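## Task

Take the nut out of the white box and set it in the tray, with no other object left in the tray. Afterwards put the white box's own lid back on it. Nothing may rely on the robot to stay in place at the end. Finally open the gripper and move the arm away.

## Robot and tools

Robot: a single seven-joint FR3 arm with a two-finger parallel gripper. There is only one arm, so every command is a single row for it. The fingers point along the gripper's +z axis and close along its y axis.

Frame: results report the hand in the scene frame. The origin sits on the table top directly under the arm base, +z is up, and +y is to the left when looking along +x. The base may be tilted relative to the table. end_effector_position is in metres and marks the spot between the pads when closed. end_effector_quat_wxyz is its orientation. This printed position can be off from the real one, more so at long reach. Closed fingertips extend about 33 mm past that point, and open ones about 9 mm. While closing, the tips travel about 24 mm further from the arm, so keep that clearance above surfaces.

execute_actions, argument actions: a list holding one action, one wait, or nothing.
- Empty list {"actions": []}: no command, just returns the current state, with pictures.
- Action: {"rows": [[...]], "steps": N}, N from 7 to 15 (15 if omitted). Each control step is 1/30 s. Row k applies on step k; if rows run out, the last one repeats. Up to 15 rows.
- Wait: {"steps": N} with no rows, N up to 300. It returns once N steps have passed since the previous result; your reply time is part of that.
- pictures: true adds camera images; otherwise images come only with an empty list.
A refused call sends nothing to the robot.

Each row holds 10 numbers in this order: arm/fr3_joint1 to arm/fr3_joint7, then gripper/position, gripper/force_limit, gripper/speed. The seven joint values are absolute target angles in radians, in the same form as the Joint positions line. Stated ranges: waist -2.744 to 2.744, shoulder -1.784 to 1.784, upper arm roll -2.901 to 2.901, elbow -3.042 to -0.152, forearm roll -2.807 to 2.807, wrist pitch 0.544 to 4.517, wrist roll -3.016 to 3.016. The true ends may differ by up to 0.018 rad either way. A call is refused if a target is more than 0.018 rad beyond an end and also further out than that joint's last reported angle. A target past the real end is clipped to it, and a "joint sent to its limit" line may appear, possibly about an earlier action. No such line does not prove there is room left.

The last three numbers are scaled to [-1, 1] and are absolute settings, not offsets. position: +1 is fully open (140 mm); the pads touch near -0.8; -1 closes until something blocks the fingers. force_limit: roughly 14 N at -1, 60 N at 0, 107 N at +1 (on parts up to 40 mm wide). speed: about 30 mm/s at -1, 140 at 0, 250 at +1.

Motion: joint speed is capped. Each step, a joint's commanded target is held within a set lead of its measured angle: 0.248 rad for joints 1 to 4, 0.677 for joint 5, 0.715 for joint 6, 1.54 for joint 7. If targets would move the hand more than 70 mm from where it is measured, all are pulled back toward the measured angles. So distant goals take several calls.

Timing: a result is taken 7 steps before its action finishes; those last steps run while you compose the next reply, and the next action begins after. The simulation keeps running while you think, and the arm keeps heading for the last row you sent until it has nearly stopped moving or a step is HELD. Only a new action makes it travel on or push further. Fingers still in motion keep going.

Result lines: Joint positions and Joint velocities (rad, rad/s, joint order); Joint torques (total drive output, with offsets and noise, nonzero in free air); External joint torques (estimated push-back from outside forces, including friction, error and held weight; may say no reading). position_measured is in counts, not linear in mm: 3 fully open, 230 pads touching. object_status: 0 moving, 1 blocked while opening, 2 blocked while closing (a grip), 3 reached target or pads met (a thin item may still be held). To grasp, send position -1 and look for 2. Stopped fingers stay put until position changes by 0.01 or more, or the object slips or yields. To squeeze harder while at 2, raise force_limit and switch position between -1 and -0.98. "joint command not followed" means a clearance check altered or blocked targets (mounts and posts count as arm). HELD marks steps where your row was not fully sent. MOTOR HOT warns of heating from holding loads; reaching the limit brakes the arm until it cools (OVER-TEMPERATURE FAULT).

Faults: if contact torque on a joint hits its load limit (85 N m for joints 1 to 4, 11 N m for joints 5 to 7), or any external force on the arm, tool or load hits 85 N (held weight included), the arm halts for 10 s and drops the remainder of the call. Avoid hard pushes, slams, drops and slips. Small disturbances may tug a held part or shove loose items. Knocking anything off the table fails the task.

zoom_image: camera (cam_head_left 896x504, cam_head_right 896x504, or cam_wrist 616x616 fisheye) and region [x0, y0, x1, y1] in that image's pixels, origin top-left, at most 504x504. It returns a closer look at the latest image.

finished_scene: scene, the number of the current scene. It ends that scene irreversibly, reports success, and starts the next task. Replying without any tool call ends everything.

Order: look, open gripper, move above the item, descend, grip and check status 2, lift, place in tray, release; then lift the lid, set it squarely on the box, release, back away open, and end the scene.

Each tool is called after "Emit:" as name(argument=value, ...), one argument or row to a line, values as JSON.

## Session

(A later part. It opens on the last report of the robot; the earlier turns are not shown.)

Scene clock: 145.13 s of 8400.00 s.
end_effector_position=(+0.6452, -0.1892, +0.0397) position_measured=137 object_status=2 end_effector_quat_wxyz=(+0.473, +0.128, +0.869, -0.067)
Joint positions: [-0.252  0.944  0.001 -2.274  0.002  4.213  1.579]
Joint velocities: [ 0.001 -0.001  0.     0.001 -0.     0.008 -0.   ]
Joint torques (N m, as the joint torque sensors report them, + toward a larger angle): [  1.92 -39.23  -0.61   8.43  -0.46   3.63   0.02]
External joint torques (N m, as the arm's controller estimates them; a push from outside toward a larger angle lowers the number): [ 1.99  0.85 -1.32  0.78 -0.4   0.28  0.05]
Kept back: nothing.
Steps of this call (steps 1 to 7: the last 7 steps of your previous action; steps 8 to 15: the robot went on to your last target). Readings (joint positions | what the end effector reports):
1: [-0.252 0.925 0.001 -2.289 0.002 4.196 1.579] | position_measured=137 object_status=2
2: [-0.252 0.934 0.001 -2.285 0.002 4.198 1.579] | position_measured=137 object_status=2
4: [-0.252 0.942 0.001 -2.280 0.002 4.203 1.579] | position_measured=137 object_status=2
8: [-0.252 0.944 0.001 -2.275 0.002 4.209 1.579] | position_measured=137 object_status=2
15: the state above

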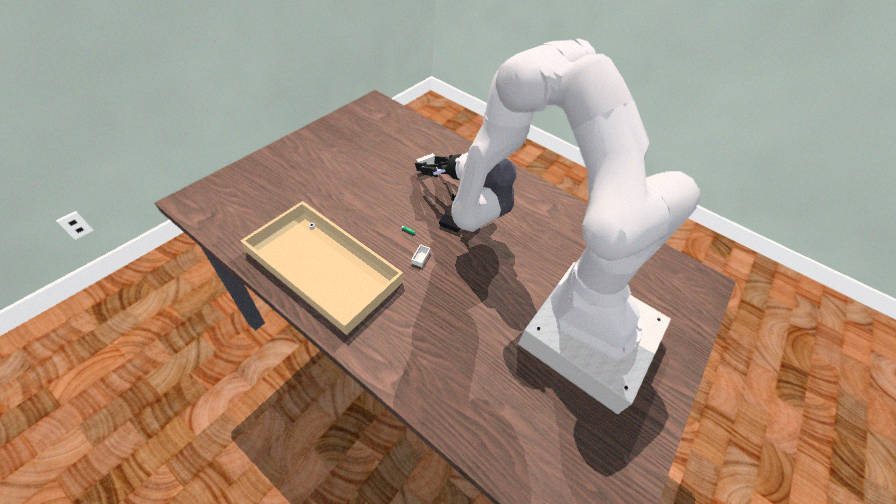

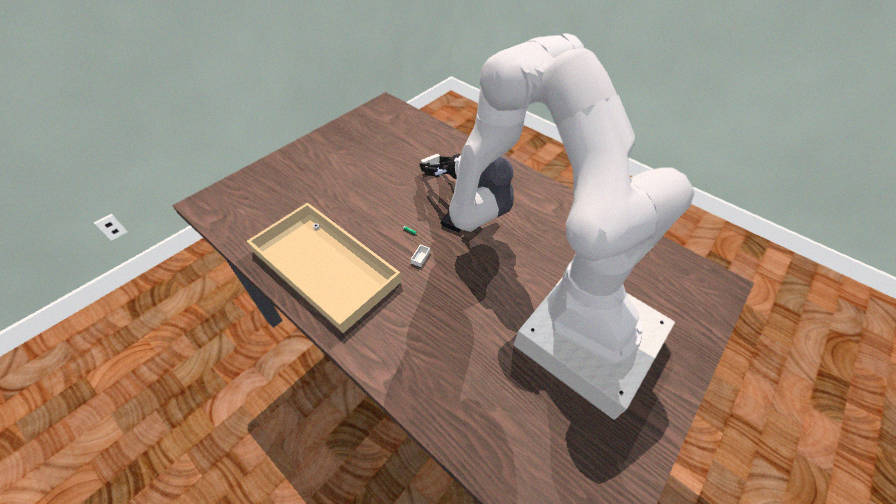

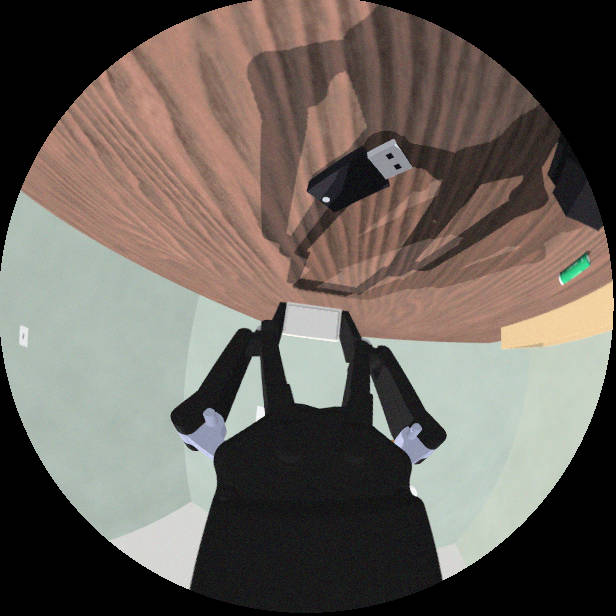

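Emit:
execute_actions(
  actions=[
    {"rows":[[-0.25,0.96,0,-2.262,0,4.225,1.582,-1,0,0],[-0.25,0.96,0,-2.262,0,4.225,1.582,-1,0,0],[-0.25,0.96,0,-2.262,0,4.225,1.582,-1,0,0],[-0.25,0.978,0,-2.251,0,4.25,1.582,-1,0,0]]},
  ],
)

Emit:
execute_actions(
  actions=[
    {"steps":15},
  ],
  pictures=true,
)

Scene clock: 146.67 s of 8400.00 s.
end_effector_position=(+0.6452, -0.1892, +0.0334) position_measured=137 object_status=2 end_effector_quat_wxyz=(+0.478, +0.128, +0.866, -0.068)
Joint positions: [-0.252  0.974  0.001 -2.255  0.002  4.236  1.579]
Joint velocities: [-0.     0.054  0.002  0.017 -0.     0.064  0.001]
Joint torques (N m, as the joint torque sensors report them, + toward a larger angle): [  1.67 -40.86  -0.62   8.12  -0.46   3.96   0.02]
External joint torques (N m, as the arm's controller estimates them; a push from outside toward a larger angle lowers the number): [ 1.69  1.   -1.43  0.1  -0.39  0.5   0.04]
Steps of this call (steps 1 to 15: the robot went on to your last target; steps 16 to 38: nothing new was sent; steps 39 to 46: the first 8 steps of this action). Readings (joint positions | what the end effector reports):
39: [-0.252 0.946 0.001 -2.271 0.002 4.216 1.579] | position_measured=137 object_status=2
40: [-0.252 0.950 0.001 -2.268 0.002 4.217 1.579] | position_measured=137 object_status=2
42: [-0.252 0.958 0.001 -2.263 0.002 4.223 1.579] | position_measured=137 object_status=2
46: the state above

Scene clock: 147.17 s of 8400.00 s.
end_effector_position=(+0.6465, -0.1895, +0.0362) position_measured=137 object_status=2 end_effector_quat_wxyz=(+0.483, +0.127, +0.864, -0.068)
Joint positions: [-0.252  0.977  0.001 -2.253  0.002  4.247  1.579]
Joint velocities: [-0.    -0.001  0.    -0.002  0.001  0.005 -0.002]
Joint torques (N m, as the joint torque sensors report them, + toward a larger angle): [  1.37 -38.76   0.03   7.49  -0.45   3.69   0.07]
External joint torques (N m, as the arm's controller estimates them; a push from outside toward a larger angle lowers the number): [ 1.49  1.57 -0.66  0.1  -0.39  0.35  0.09]
Kept back: nothing.
Steps of this call (steps 1 to 7: the last 7 steps of your previous action; steps 8 to 15: the robot went on to your last target). Readings (joint positions | what the end effector reports):
1: [-0.252 0.976 0.001 -2.255 0.002 4.238 1.579] | position_measured=137 object_status=2
2: [-0.252 0.976 0.001 -2.255 0.002 4.239 1.579] | position_measured=137 object_status=2
4: [-0.252 0.977 0.001 -2.254 0.002 4.242 1.579] | position_measured=137 object_status=2
8: [-0.252 0.977 0.001 -2.253 0.002 4.245 1.579] | position_measured=137 object_status=2
15: the state above

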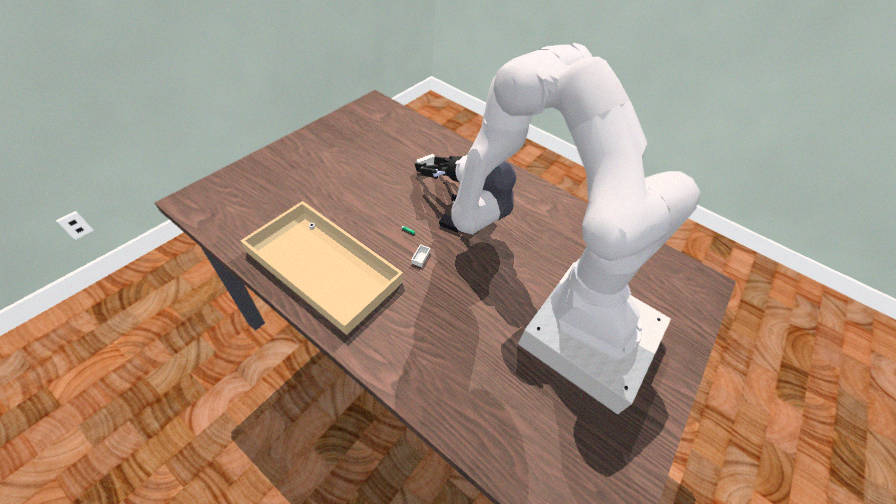

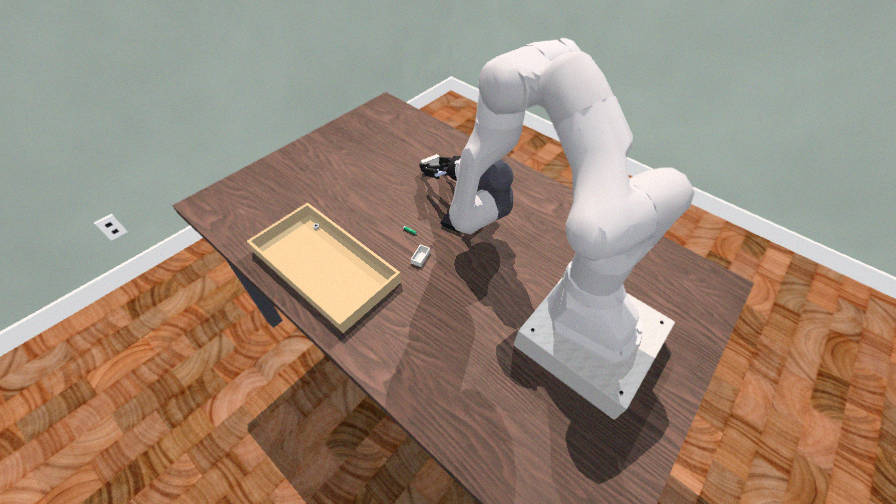

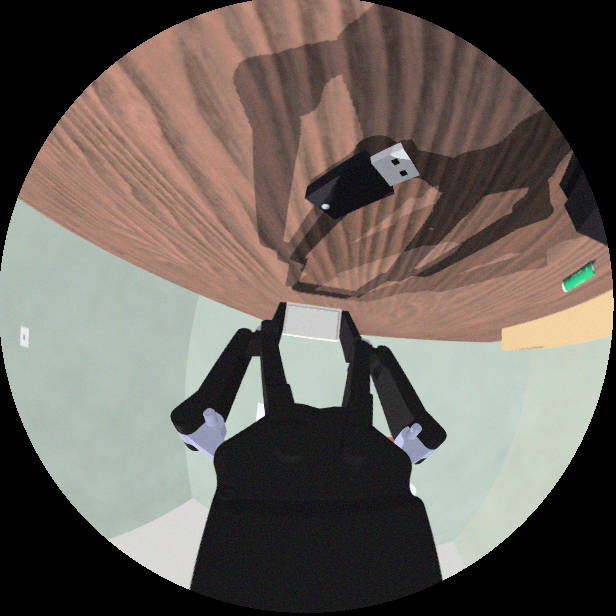

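Emit:
zoom_image(
  camera="cam_head_left",
  region=[380,120,520,240],
)

Region (380, 120, 520, 240) of cam_head_left's 896x504 image, scaled by 3.600, with more detail than that image has; it fills the top 432 rows of this view, and the rest is white.

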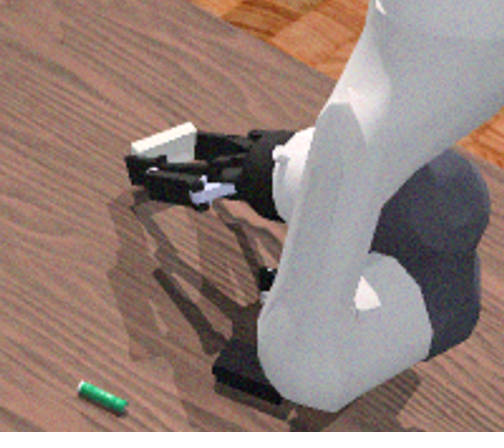

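Emit:
execute_actions(
  actions=[
    {"rows":[[-0.25,0.99,0,-2.243,0,4.254,1.582,-1,0,0],[-0.25,0.99,0,-2.243,0,4.254,1.582,-1,0,0],[-0.25,0.99,0,-2.243,0,4.254,1.582,-1,0,0],[-0.25,1.005,0,-2.233,0,4.26,1.582,-1,0,0]]},
  ],
)

Emit:
execute_actions(
  actions=[
    {"steps":14},
  ],
  pictures=true,
)

Emit:
zoom_image(
  camera="cam_head_left",
  region=[380,120,520,240],
)

Scene clock: 147.93 s of 8400.00 s.
end_effector_position=(+0.6454, -0.1892, +0.0274) position_measured=137 object_status=2 end_effector_quat_wxyz=(+0.482, +0.128, +0.864, -0.068)
Joint positions: [-0.252  1.002  0.001 -2.237  0.002  4.254  1.579]
Joint velocities: [-0.001  0.046  0.001  0.015 -0.001  0.015 -0.   ]
Joint torques (N m, as the joint torque sensors report them, + toward a larger angle): [  1.04 -39.9    0.7    8.54  -0.48   3.79   0.12]
External joint torques (N m, as the arm's controller estimates them; a push from outside toward a larger angle lowers the number): [ 1.1   1.95 -0.08  0.79 -0.4   0.33  0.14]
Steps of this call (steps 1 to 15: the robot went on to your last target; steps 16 to 23: the first 8 steps of this action). Readings (joint positions | what the end effector reports):
16: [-0.252 0.978 0.001 -2.251 0.002 4.248 1.579] | position_measured=137 object_status=2
17: [-0.252 0.981 0.001 -2.249 0.002 4.249 1.579] | position_measured=137 object_status=2
19: [-0.252 0.988 0.001 -2.244 0.002 4.251 1.579] | position_measured=137 object_status=2
23: the state above

Scene clock: 148.40 s of 8400.00 s.
end_effector_position=(+0.6459, -0.1894, +0.0278) position_measured=137 object_status=2 end_effector_quat_wxyz=(+0.484, +0.127, +0.863, -0.069)
Joint positions: [-0.252  1.004  0.001 -2.235  0.002  4.257  1.579]
Joint velocities: [-0.    -0.001  0.     0.001  0.     0.001  0.001]
Joint torques (N m, as the joint torque sensors report them, + toward a larger angle): [  2.22 -38.93  -0.03   8.08  -0.37   3.8    0.02]
External joint torques (N m, as the arm's controller estimates them; a push from outside toward a larger angle lowers the number): [ 2.33  1.5  -0.76  0.86 -0.3   0.46  0.04]
Kept back: nothing.
Steps of this call (steps 1 to 7: the last 7 steps of your previous action; steps 8 to 14: the robot went on to your last target). Readings (joint positions | what the end effector reports):
1: [-0.252 1.003 0.001 -2.237 0.002 4.255 1.579] | position_measured=137 object_status=2
2: [-0.252 1.003 0.001 -2.236 0.002 4.255 1.579] | position_measured=137 object_status=2
4: [-0.252 1.004 0.001 -2.236 0.002 4.256 1.579] | position_measured=137 object_status=2
8: [-0.252 1.004 0.001 -2.235 0.002 4.257 1.579] | position_measured=137 object_status=2
14: the state above

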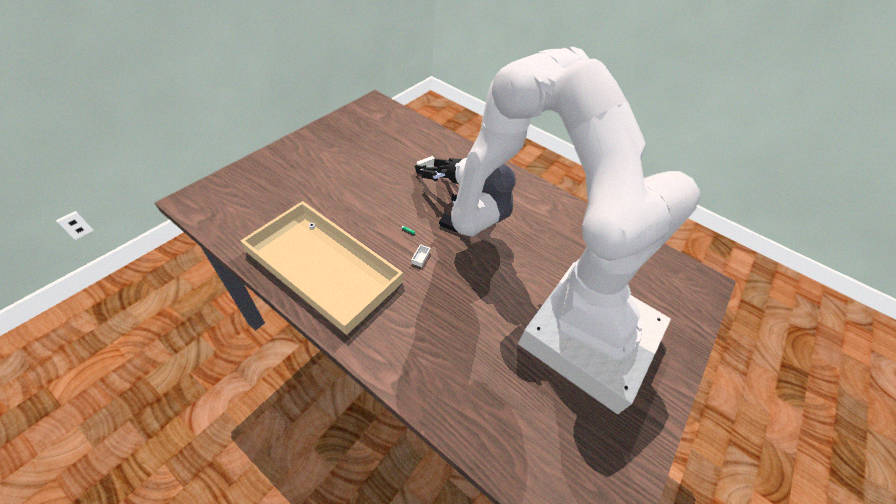

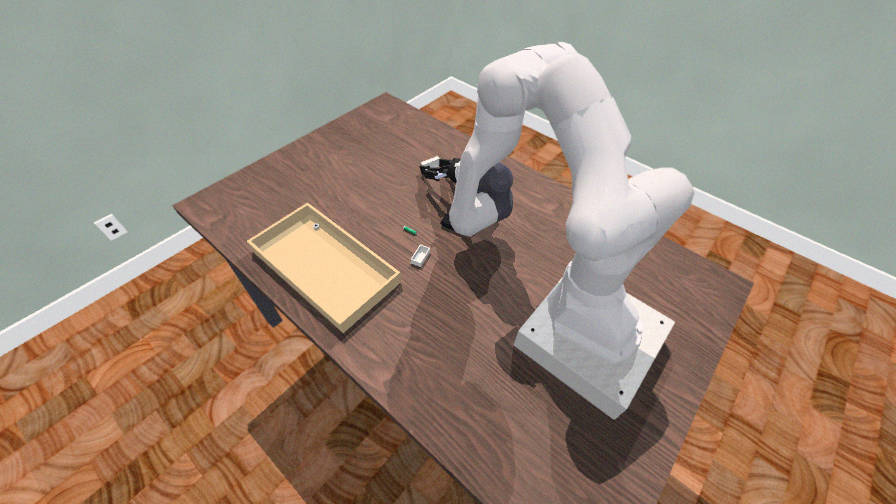

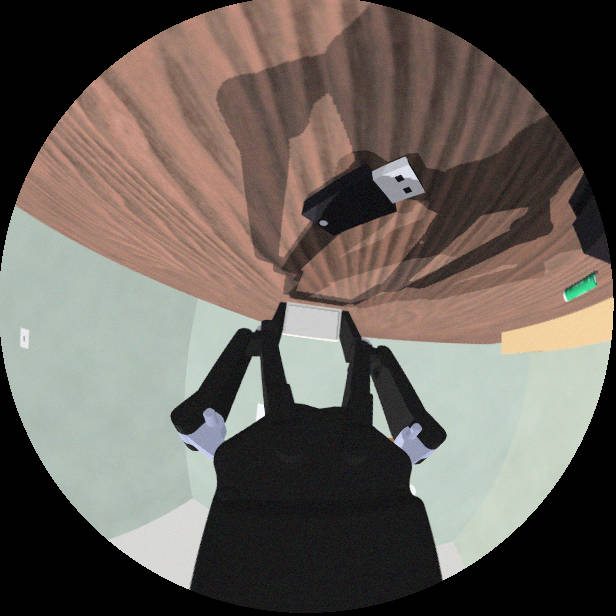

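Region (380, 120, 520, 240) of cam_head_left's 896x504 image, scaled by 3.600, with more detail than that image has; it fills the top 432 rows of this view, and the rest is white.

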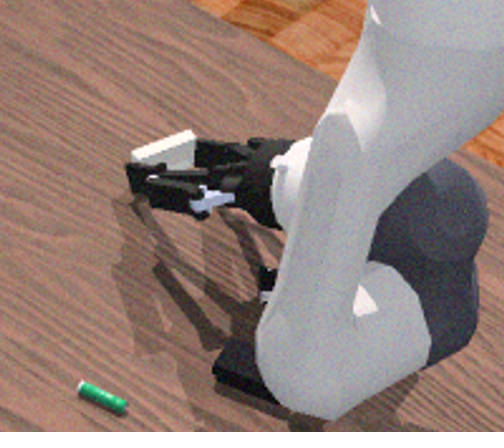

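Emit:
execute_actions(
  actions=[
    {"rows":[[-0.25,1.005,0,-2.233,0,4.26,1.582,0.2,-0.3,-0.7]]},
  ],
)

Emit:
execute_actions(
  actions=[
    {"steps":30},
  ],
  pictures=true,
)

Emit:
zoom_image(
  camera="cam_head_left",
  region=[380,120,520,240],
)

Scene clock: 148.93 s of 8400.00 s.
end_effector_position=(+0.6461, -0.1894, +0.0281) position_measured=114 object_status=0 end_effector_quat_wxyz=(+0.484, +0.127, +0.863, -0.069)
Joint positions: [-0.252  1.004  0.001 -2.235  0.002  4.258  1.579]
Joint velocities: [ 0.001 -0.001  0.    -0.    -0.001  0.001 -0.002]
Joint torques (N m, as the joint torque sensors report them, + toward a larger angle): [  1.81 -39.24   0.36   7.66  -0.36   3.71   0.08]
External joint torques (N m, as the arm's controller estimates them; a push from outside toward a larger angle lowers the number): [ 1.81  1.24 -0.44  0.47 -0.27  0.38  0.1 ]
Steps of this call (steps 1 to 8: the robot went on to your last target; steps 9 to 16: the first 8 steps of this action). Readings (joint positions | what the end effector reports):
9: [-0.252 1.004 0.001 -2.235 0.002 4.257 1.579] | position_measured=137 object_status=0
10: [-0.252 1.004 0.001 -2.235 0.002 4.257 1.579] | position_measured=137 object_status=0
12: [-0.252 1.004 0.001 -2.235 0.002 4.257 1.579] | position_measured=127 object_status=0
16: the state above

Scene clock: 149.93 s of 8400.00 s.
end_effector_position=(+0.6461, -0.1894, +0.0281) position_measured=104 object_status=3 end_effector_quat_wxyz=(+0.484, +0.127, +0.863, -0.069)
Joint positions: [-0.252  1.004  0.001 -2.235  0.002  4.258  1.579]
Joint velocities: [ 0.001  0.    -0.    -0.001  0.    -0.     0.   ]
Joint torques (N m, as the joint torque sensors report them, + toward a larger angle): [  1.39 -39.32   0.06   7.68  -0.41   3.66   0.04]
External joint torques (N m, as the arm's controller estimates them; a push from outside toward a larger angle lowers the number): [ 1.48  1.   -0.67  0.54 -0.33  0.33  0.06]
Kept back: nothing.
Steps of this call (steps 1 to 7: the last 7 steps of your previous action; steps 8 to 15: the robot went on to your last target; steps 16 to 30: nothing new was sent). Readings (joint positions | what the end effector reports):
1: [-0.252 1.004 0.001 -2.235 0.002 4.258 1.579] | position_measured=110 object_status=0
2: [-0.252 1.004 0.001 -2.235 0.002 4.258 1.579] | position_measured=107 object_status=0
4: [-0.252 1.004 0.001 -2.235 0.002 4.258 1.579] | position_measured=104 object_status=0
8: [-0.252 1.004 0.001 -2.235 0.002 4.258 1.579] | position_measured=104 object_status=0
30: the state above
The arm was judged still, so your last target was given up. Only a new action makes it travel on or press farther. Fingers that are still opening or closing keep moving.

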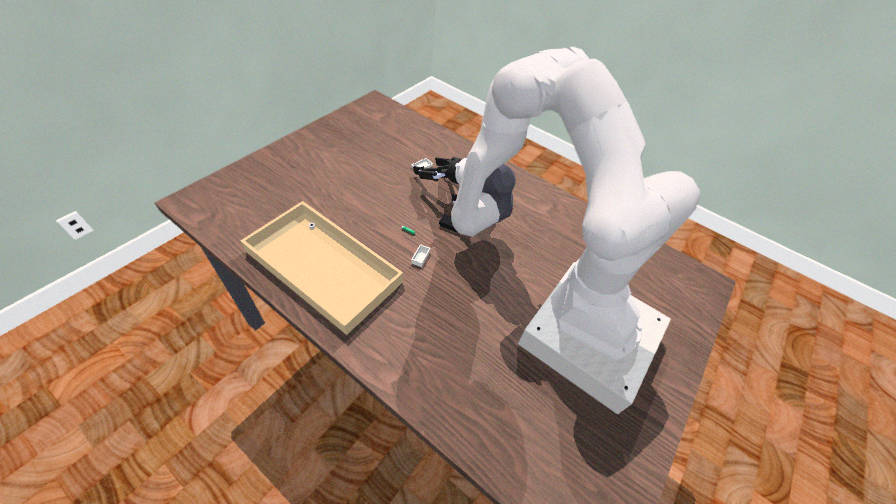

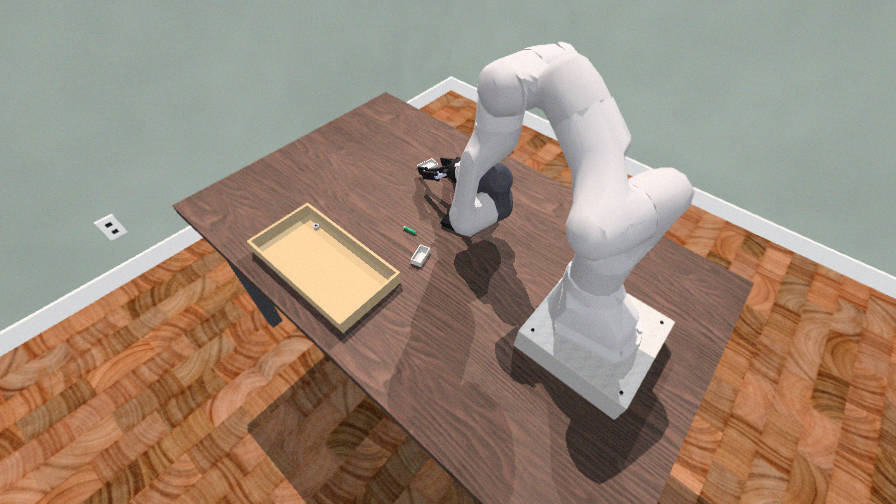

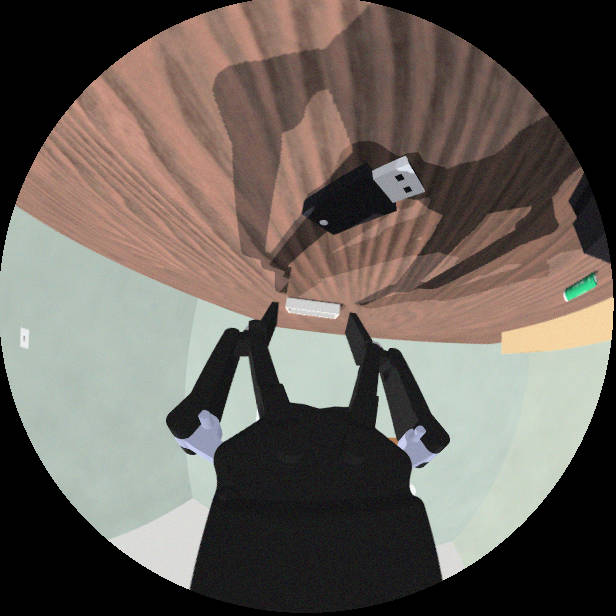

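Region (380, 120, 520, 240) of cam_head_left's 896x504 image, scaled by 3.600, with more detail than that image has; it fills the top 432 rows of this view, and the rest is white.

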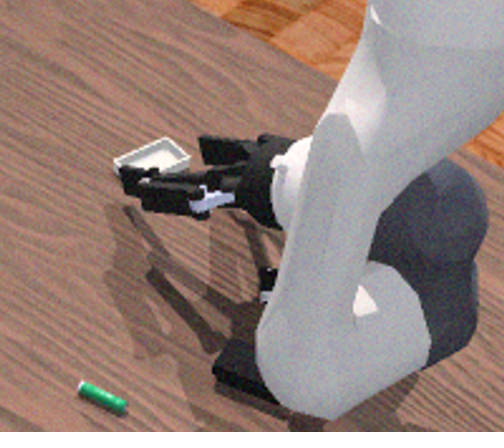

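Emit:
execute_actions(
  actions=[
    {"rows":[[-0.25,1.008,0,-2.22,0,4.25,1.582,0.2,-0.3,-0.3],[-0.25,1.011,0,-2.207,0,4.24,1.582,0.2,-0.3,-0.3],[-0.25,1.014,0,-2.194,0,4.23,1.582,0.2,-0.3,-0.3],[-0.25,1.018,0,-2.181,0,4.22,1.582,0.2,-0.3,-0.3],[-0.25,1.024,0,-2.168,0,4.215,1.582,0.2,-0.3,-0.3]]},
  ],
)

Emit:
execute_actions(
  actions=[
    {"steps":18},
  ],
  pictures=true,
)

Emit:
zoom_image(
  camera="cam_head_left",
  region=[380,120,520,240],
)

Scene clock: 151.03 s of 8400.00 s.
end_effector_position=(+0.6649, -0.1950, +0.0307) position_measured=104 object_status=3 end_effector_quat_wxyz=(+0.491, +0.127, +0.859, -0.069)
Joint positions: [-0.252  1.019  0.001 -2.176  0.002  4.231  1.579]
Joint velocities: [-0.001  0.026 -0.     0.096  0.001 -0.078  0.   ]
Joint torques (N m, as the joint torque sensors report them, + toward a larger angle): [  1.55 -39.83   0.44   7.75  -0.35   2.92   0.04]
External joint torques (N m, as the arm's controller estimates them; a push from outside toward a larger angle lowers the number): [ 1.64  0.77 -0.31  0.7  -0.3  -0.37  0.06]
Steps of this call (steps 1 to 25: nothing new was sent; steps 26 to 33: the first 8 steps of this action). Readings (joint positions | what the end effector reports):
26: [-0.252 1.005 0.001 -2.232 0.002 4.257 1.579] | position_measured=104 object_status=3
27: [-0.252 1.007 0.001 -2.226 0.002 4.255 1.579] | position_measured=104 object_status=3
29: [-0.252 1.011 0.001 -2.208 0.002 4.246 1.579] | position_measured=104 object_status=3
33: the state above

Scene clock: 151.63 s of 8400.00 s.
end_effector_position=(+0.6656, -0.1951, +0.0268) position_measured=104 object_status=3 end_effector_quat_wxyz=(+0.487, +0.127, +0.862, -0.069)
Joint positions: [-0.252  1.022  0.001 -2.17   0.002  4.218  1.579]
Joint velocities: [-0.     0.001  0.001 -0.001  0.    -0.002 -0.001]
Joint torques (N m, as the joint torque sensors report them, + toward a larger angle): [  1.31 -40.4   -0.51   8.77  -0.35   3.01   0.07]
External joint torques (N m, as the arm's controller estimates them; a push from outside toward a larger angle lowers the number): [ 1.37  1.2  -1.27  0.61 -0.31 -0.32  0.1 ]
Kept back: nothing.
Steps of this call (steps 1 to 7: the last 7 steps of your previous action; steps 8 to 18: the robot went on to your last target). Readings (joint positions | what the end effector reports):
1: [-0.252 1.020 0.001 -2.174 0.002 4.228 1.579] | position_measured=104 object_status=3
2: [-0.252 1.021 0.001 -2.172 0.002 4.226 1.579] | position_measured=104 object_status=3
4: [-0.252 1.021 0.001 -2.171 0.002 4.223 1.579] | position_measured=104 object_status=3
8: [-0.252 1.022 0.001 -2.170 0.002 4.220 1.579] | position_measured=104 object_status=3
18: the state above

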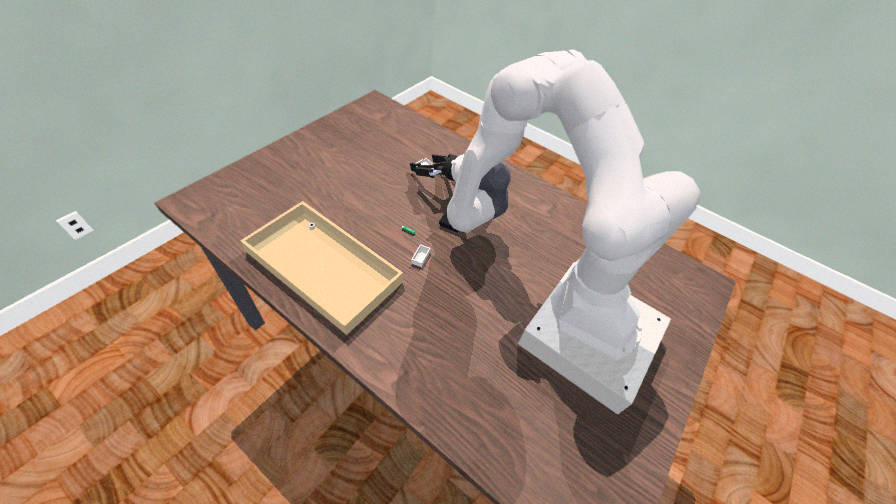

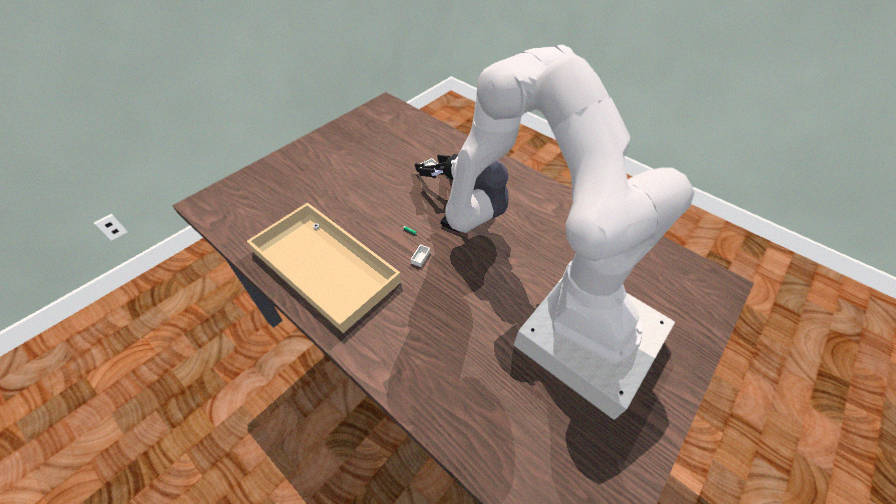

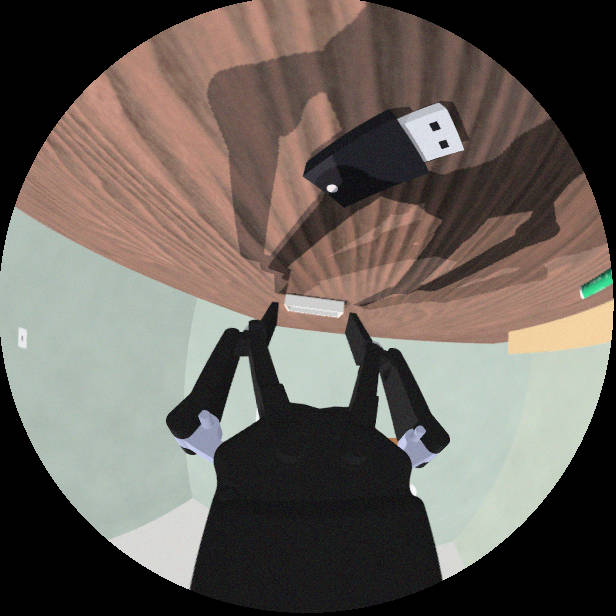

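Region (380, 120, 520, 240) of cam_head_left's 896x504 image, scaled by 3.600, with more detail than that image has; it fills the top 432 rows of this view, and the rest is white.

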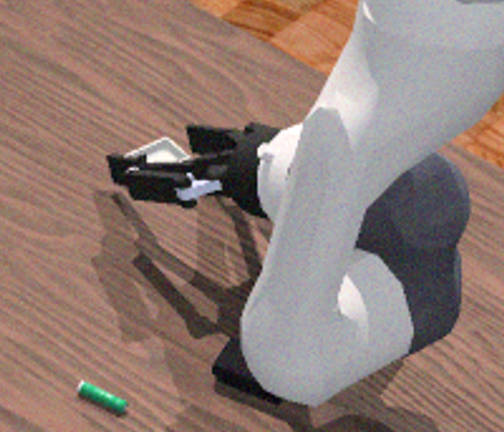

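Emit:
execute_actions(
  actions=[
    {"rows":[[-0.25,1.035,0,-2.163,0,4.218,1.582,0.2,-0.3,-0.3],[-0.25,1.035,0,-2.163,0,4.218,1.582,0.2,-0.3,-0.3],[-0.25,1.035,0,-2.163,0,4.218,1.582,0.2,-0.3,-0.3],[-0.25,1.047,0,-2.157,0,4.222,1.582,0.2,-0.3,-0.3]]},
  ],
)

Emit:
execute_actions(
  actions=[
    {"steps":14},
  ],
  pictures=true,
)

Scene clock: 152.23 s of 8400.00 s.
end_effector_position=(+0.6635, -0.1945, +0.0184) position_measured=104 object_status=3 end_effector_quat_wxyz=(+0.484, +0.128, +0.863, -0.068)
Joint positions: [-0.252  1.042  0.001 -2.159  0.002  4.222  1.579]
Joint velocities: [-0.     0.017  0.     0.011  0.     0.021  0.001]
Joint torques (N m, as the joint torque sensors report them, + toward a larger angle): [  2.09 -39.56   0.48   8.01  -0.4    3.01   0.14]
External joint torques (N m, as the arm's controller estimates them; a push from outside toward a larger angle lowers the number): [ 2.13  2.11 -0.31  0.09 -0.34 -0.28  0.17]
Steps of this call (steps 1 to 10: the robot went on to your last target; steps 11 to 18: the first 8 steps of this action). Readings (joint positions | what the end effector reports):
11: [-0.252 1.024 0.001 -2.168 0.002 4.218 1.579] | position_measured=104 object_status=3
12: [-0.252 1.026 0.001 -2.167 0.002 4.218 1.579] | position_measured=104 object_status=3
14: [-0.252 1.032 0.001 -2.164 0.002 4.218 1.579] | position_measured=104 object_status=3
18: the state above

Scene clock: 152.70 s of 8400.00 s.
end_effector_position=(+0.6635, -0.1945, +0.0184) position_measured=104 object_status=3 end_effector_quat_wxyz=(+0.485, +0.128, +0.862, -0.068)
Joint positions: [-0.252  1.044  0.001 -2.159  0.002  4.224  1.58 ]
Joint velocities: [ 0.001  0.001  0.001  0.001  0.001 -0.    -0.001]
Joint torques (N m, as the joint torque sensors report them, + toward a larger angle): [  1.73 -38.98  -0.03   8.05  -0.3    3.18  -0.03]
External joint torques (N m, as the arm's controller estimates them; a push from outside toward a larger angle lowers the number): [ 1.68  2.74 -0.89  0.05 -0.25 -0.16 -0.01]
Kept back: nothing.
Steps of this call (steps 1 to 7: the last 7 steps of your previous action; steps 8 to 14: the robot went on to your last target). Readings (joint positions | what the end effector reports):
1: [-0.252 1.043 0.001 -2.159 0.002 4.222 1.580] | position_measured=104 object_status=3
2: [-0.252 1.043 0.001 -2.159 0.002 4.223 1.580] | position_measured=104 object_status=3
4: [-0.252 1.043 0.001 -2.159 0.002 4.223 1.580] | position_measured=104 object_status=3
8: [-0.252 1.044 0.001 -2.159 0.002 4.224 1.580] | position_measured=104 object_status=3
14: the state above

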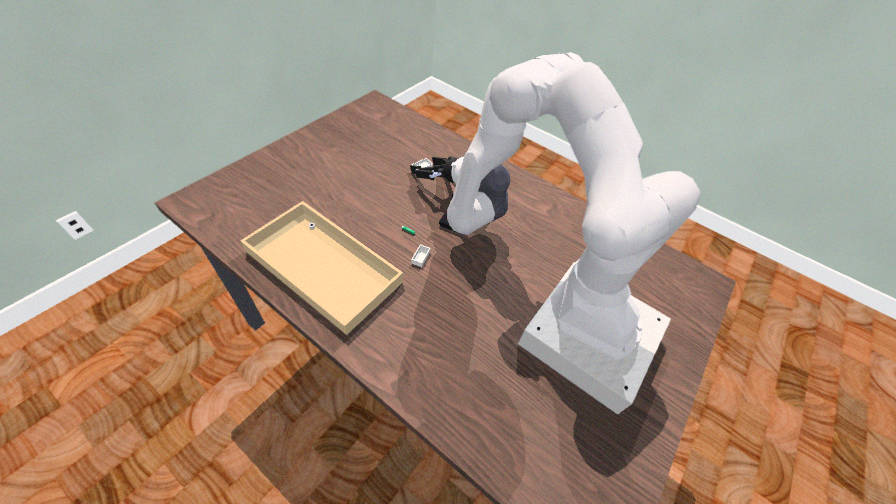

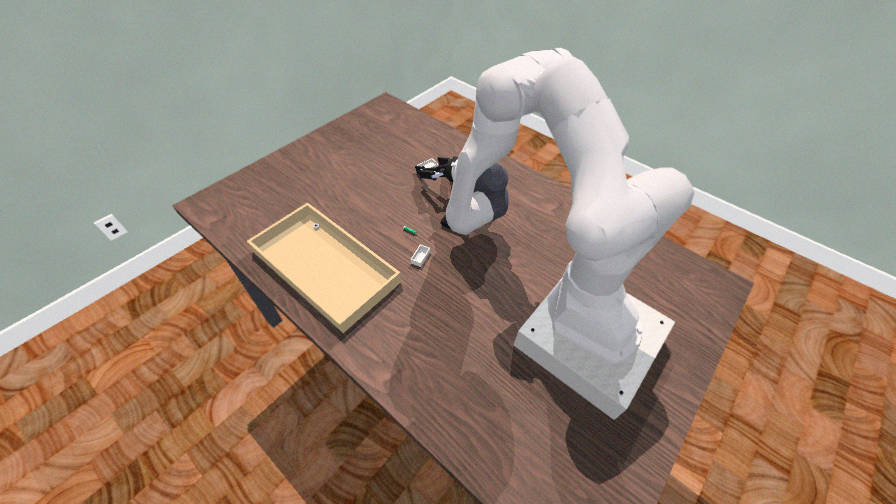

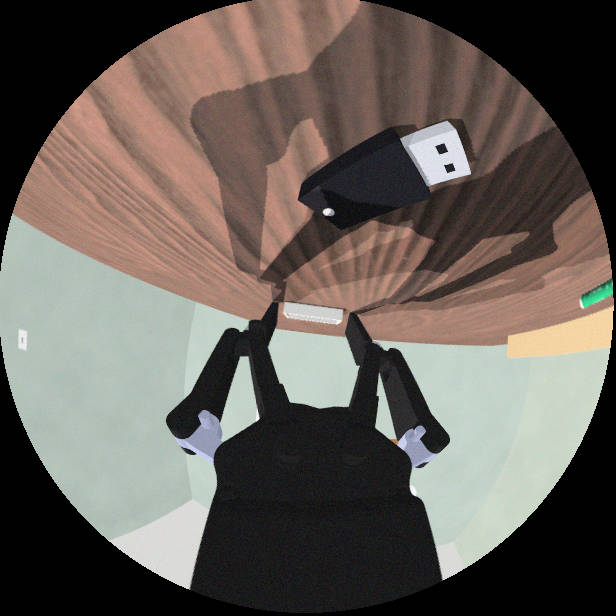

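Shadows meet tips. Try closing.

Emit:
execute_actions(
  actions=[
    {"rows":[[-0.25,1.047,0,-2.157,0,4.222,1.582,-1,0,-0.3]]},
  ],
)

Emit:
execute_actions(
  actions=[
    {"steps":22},
  ],
  pictures=true,
)

Scene clock: 153.17 s of 8400.00 s.
end_effector_position=(+0.6649, -0.1925, +0.0198) position_measured=137 object_status=0 end_effector_quat_wxyz=(+0.487, +0.126, +0.861, -0.067)
Joint positions: [-0.25   1.044  0.001 -2.158  0.     4.227  1.581]
Joint velocities: [-0.001  0.001  0.     0.001  0.     0.001  0.001]
Joint torques (N m, as the joint torque sensors report them, + toward a larger angle): [  1.   -38.78  -0.25   7.41   0.03   2.64   0.05]
External joint torques (N m, as the arm's controller estimates them; a push from outside toward a larger angle lowers the number): [ 1.07  2.79 -1.05 -0.54  0.08 -0.69  0.07]
Steps of this call (steps 1 to 6: the robot went on to your last target; steps 7 to 14: the first 8 steps of this action). Readings (joint positions | what the end effector reports):
7: [-0.252 1.044 0.001 -2.159 0.001 4.224 1.580] | position_measured=104 object_status=0
8: [-0.251 1.044 0.001 -2.158 0.001 4.225 1.580] | position_measured=108 object_status=0
10: [-0.251 1.044 0.001 -2.158 0.000 4.226 1.580] | position_measured=120 object_status=0
14: the state above

Scene clock: 153.90 s of 8400.00 s.
end_effector_position=(+0.6649, -0.1925, +0.0198) position_measured=137 object_status=2 end_effector_quat_wxyz=(+0.487, +0.126, +0.861, -0.067)
Joint positions: [-0.25   1.044  0.001 -2.158  0.     4.227  1.581]
Joint velocities: [-0.001 -0.     0.001 -0.     0.002 -0.    -0.001]
Joint torques (N m, as the joint torque sensors report them, + toward a larger angle): [  0.44 -38.81  -0.14   8.38   0.07   2.67  -0.09]
External joint torques (N m, as the arm's controller estimates them; a push from outside toward a larger angle lowers the number): [ 0.53  2.91 -0.91  0.37  0.11 -0.67 -0.07]
Kept back: nothing.
Steps of this call (steps 1 to 7: the last 7 steps of your previous action; steps 8 to 15: the robot went on to your last target; steps 16 to 22: nothing new was sent). Readings (joint positions | what the end effector reports):
1: [-0.250 1.044 0.001 -2.158 0.000 4.227 1.581] | position_measured=137 object_status=0
2: [-0.250 1.044 0.001 -2.158 0.000 4.227 1.581] | position_measured=137 object_status=0
4: [-0.250 1.044 0.001 -2.158 0.000 4.227 1.581] | position_measured=137 object_status=0
8: [-0.250 1.044 0.001 -2.158 0.000 4.227 1.581] | position_measured=137 object_status=2
22: the state above
The arm was judged still, so your last target was given up. Only a new action makes it travel on or press farther. Fingers that are still opening or closing keep moving.

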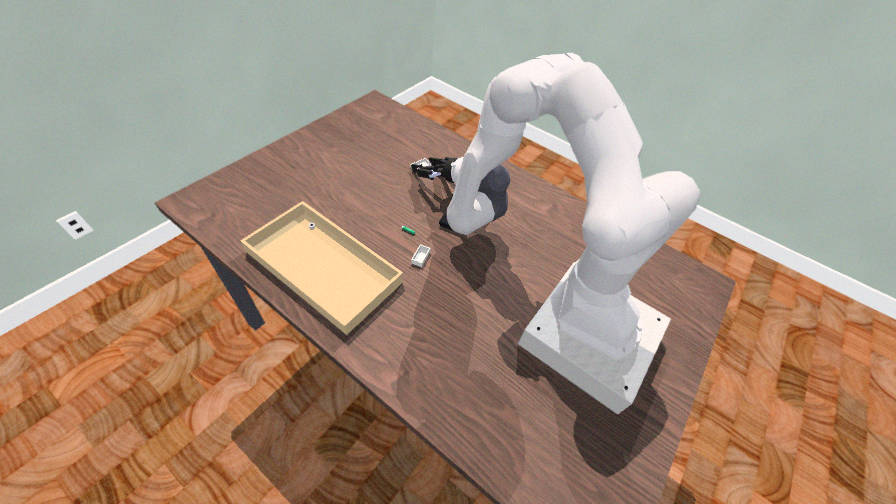

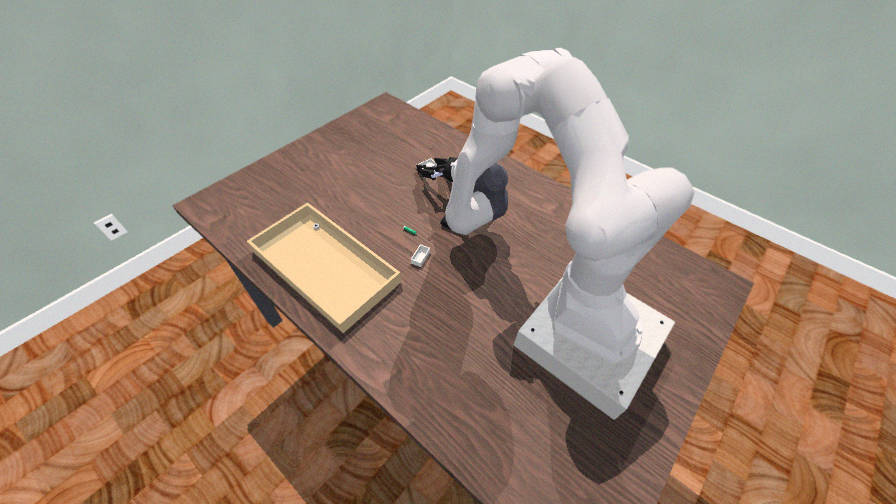

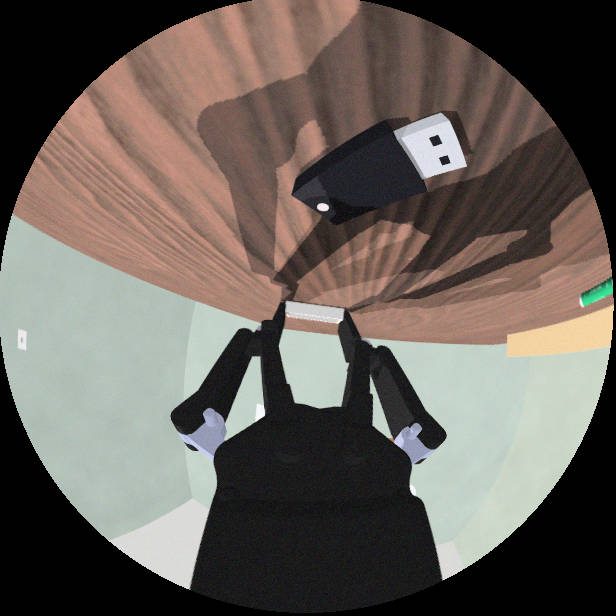

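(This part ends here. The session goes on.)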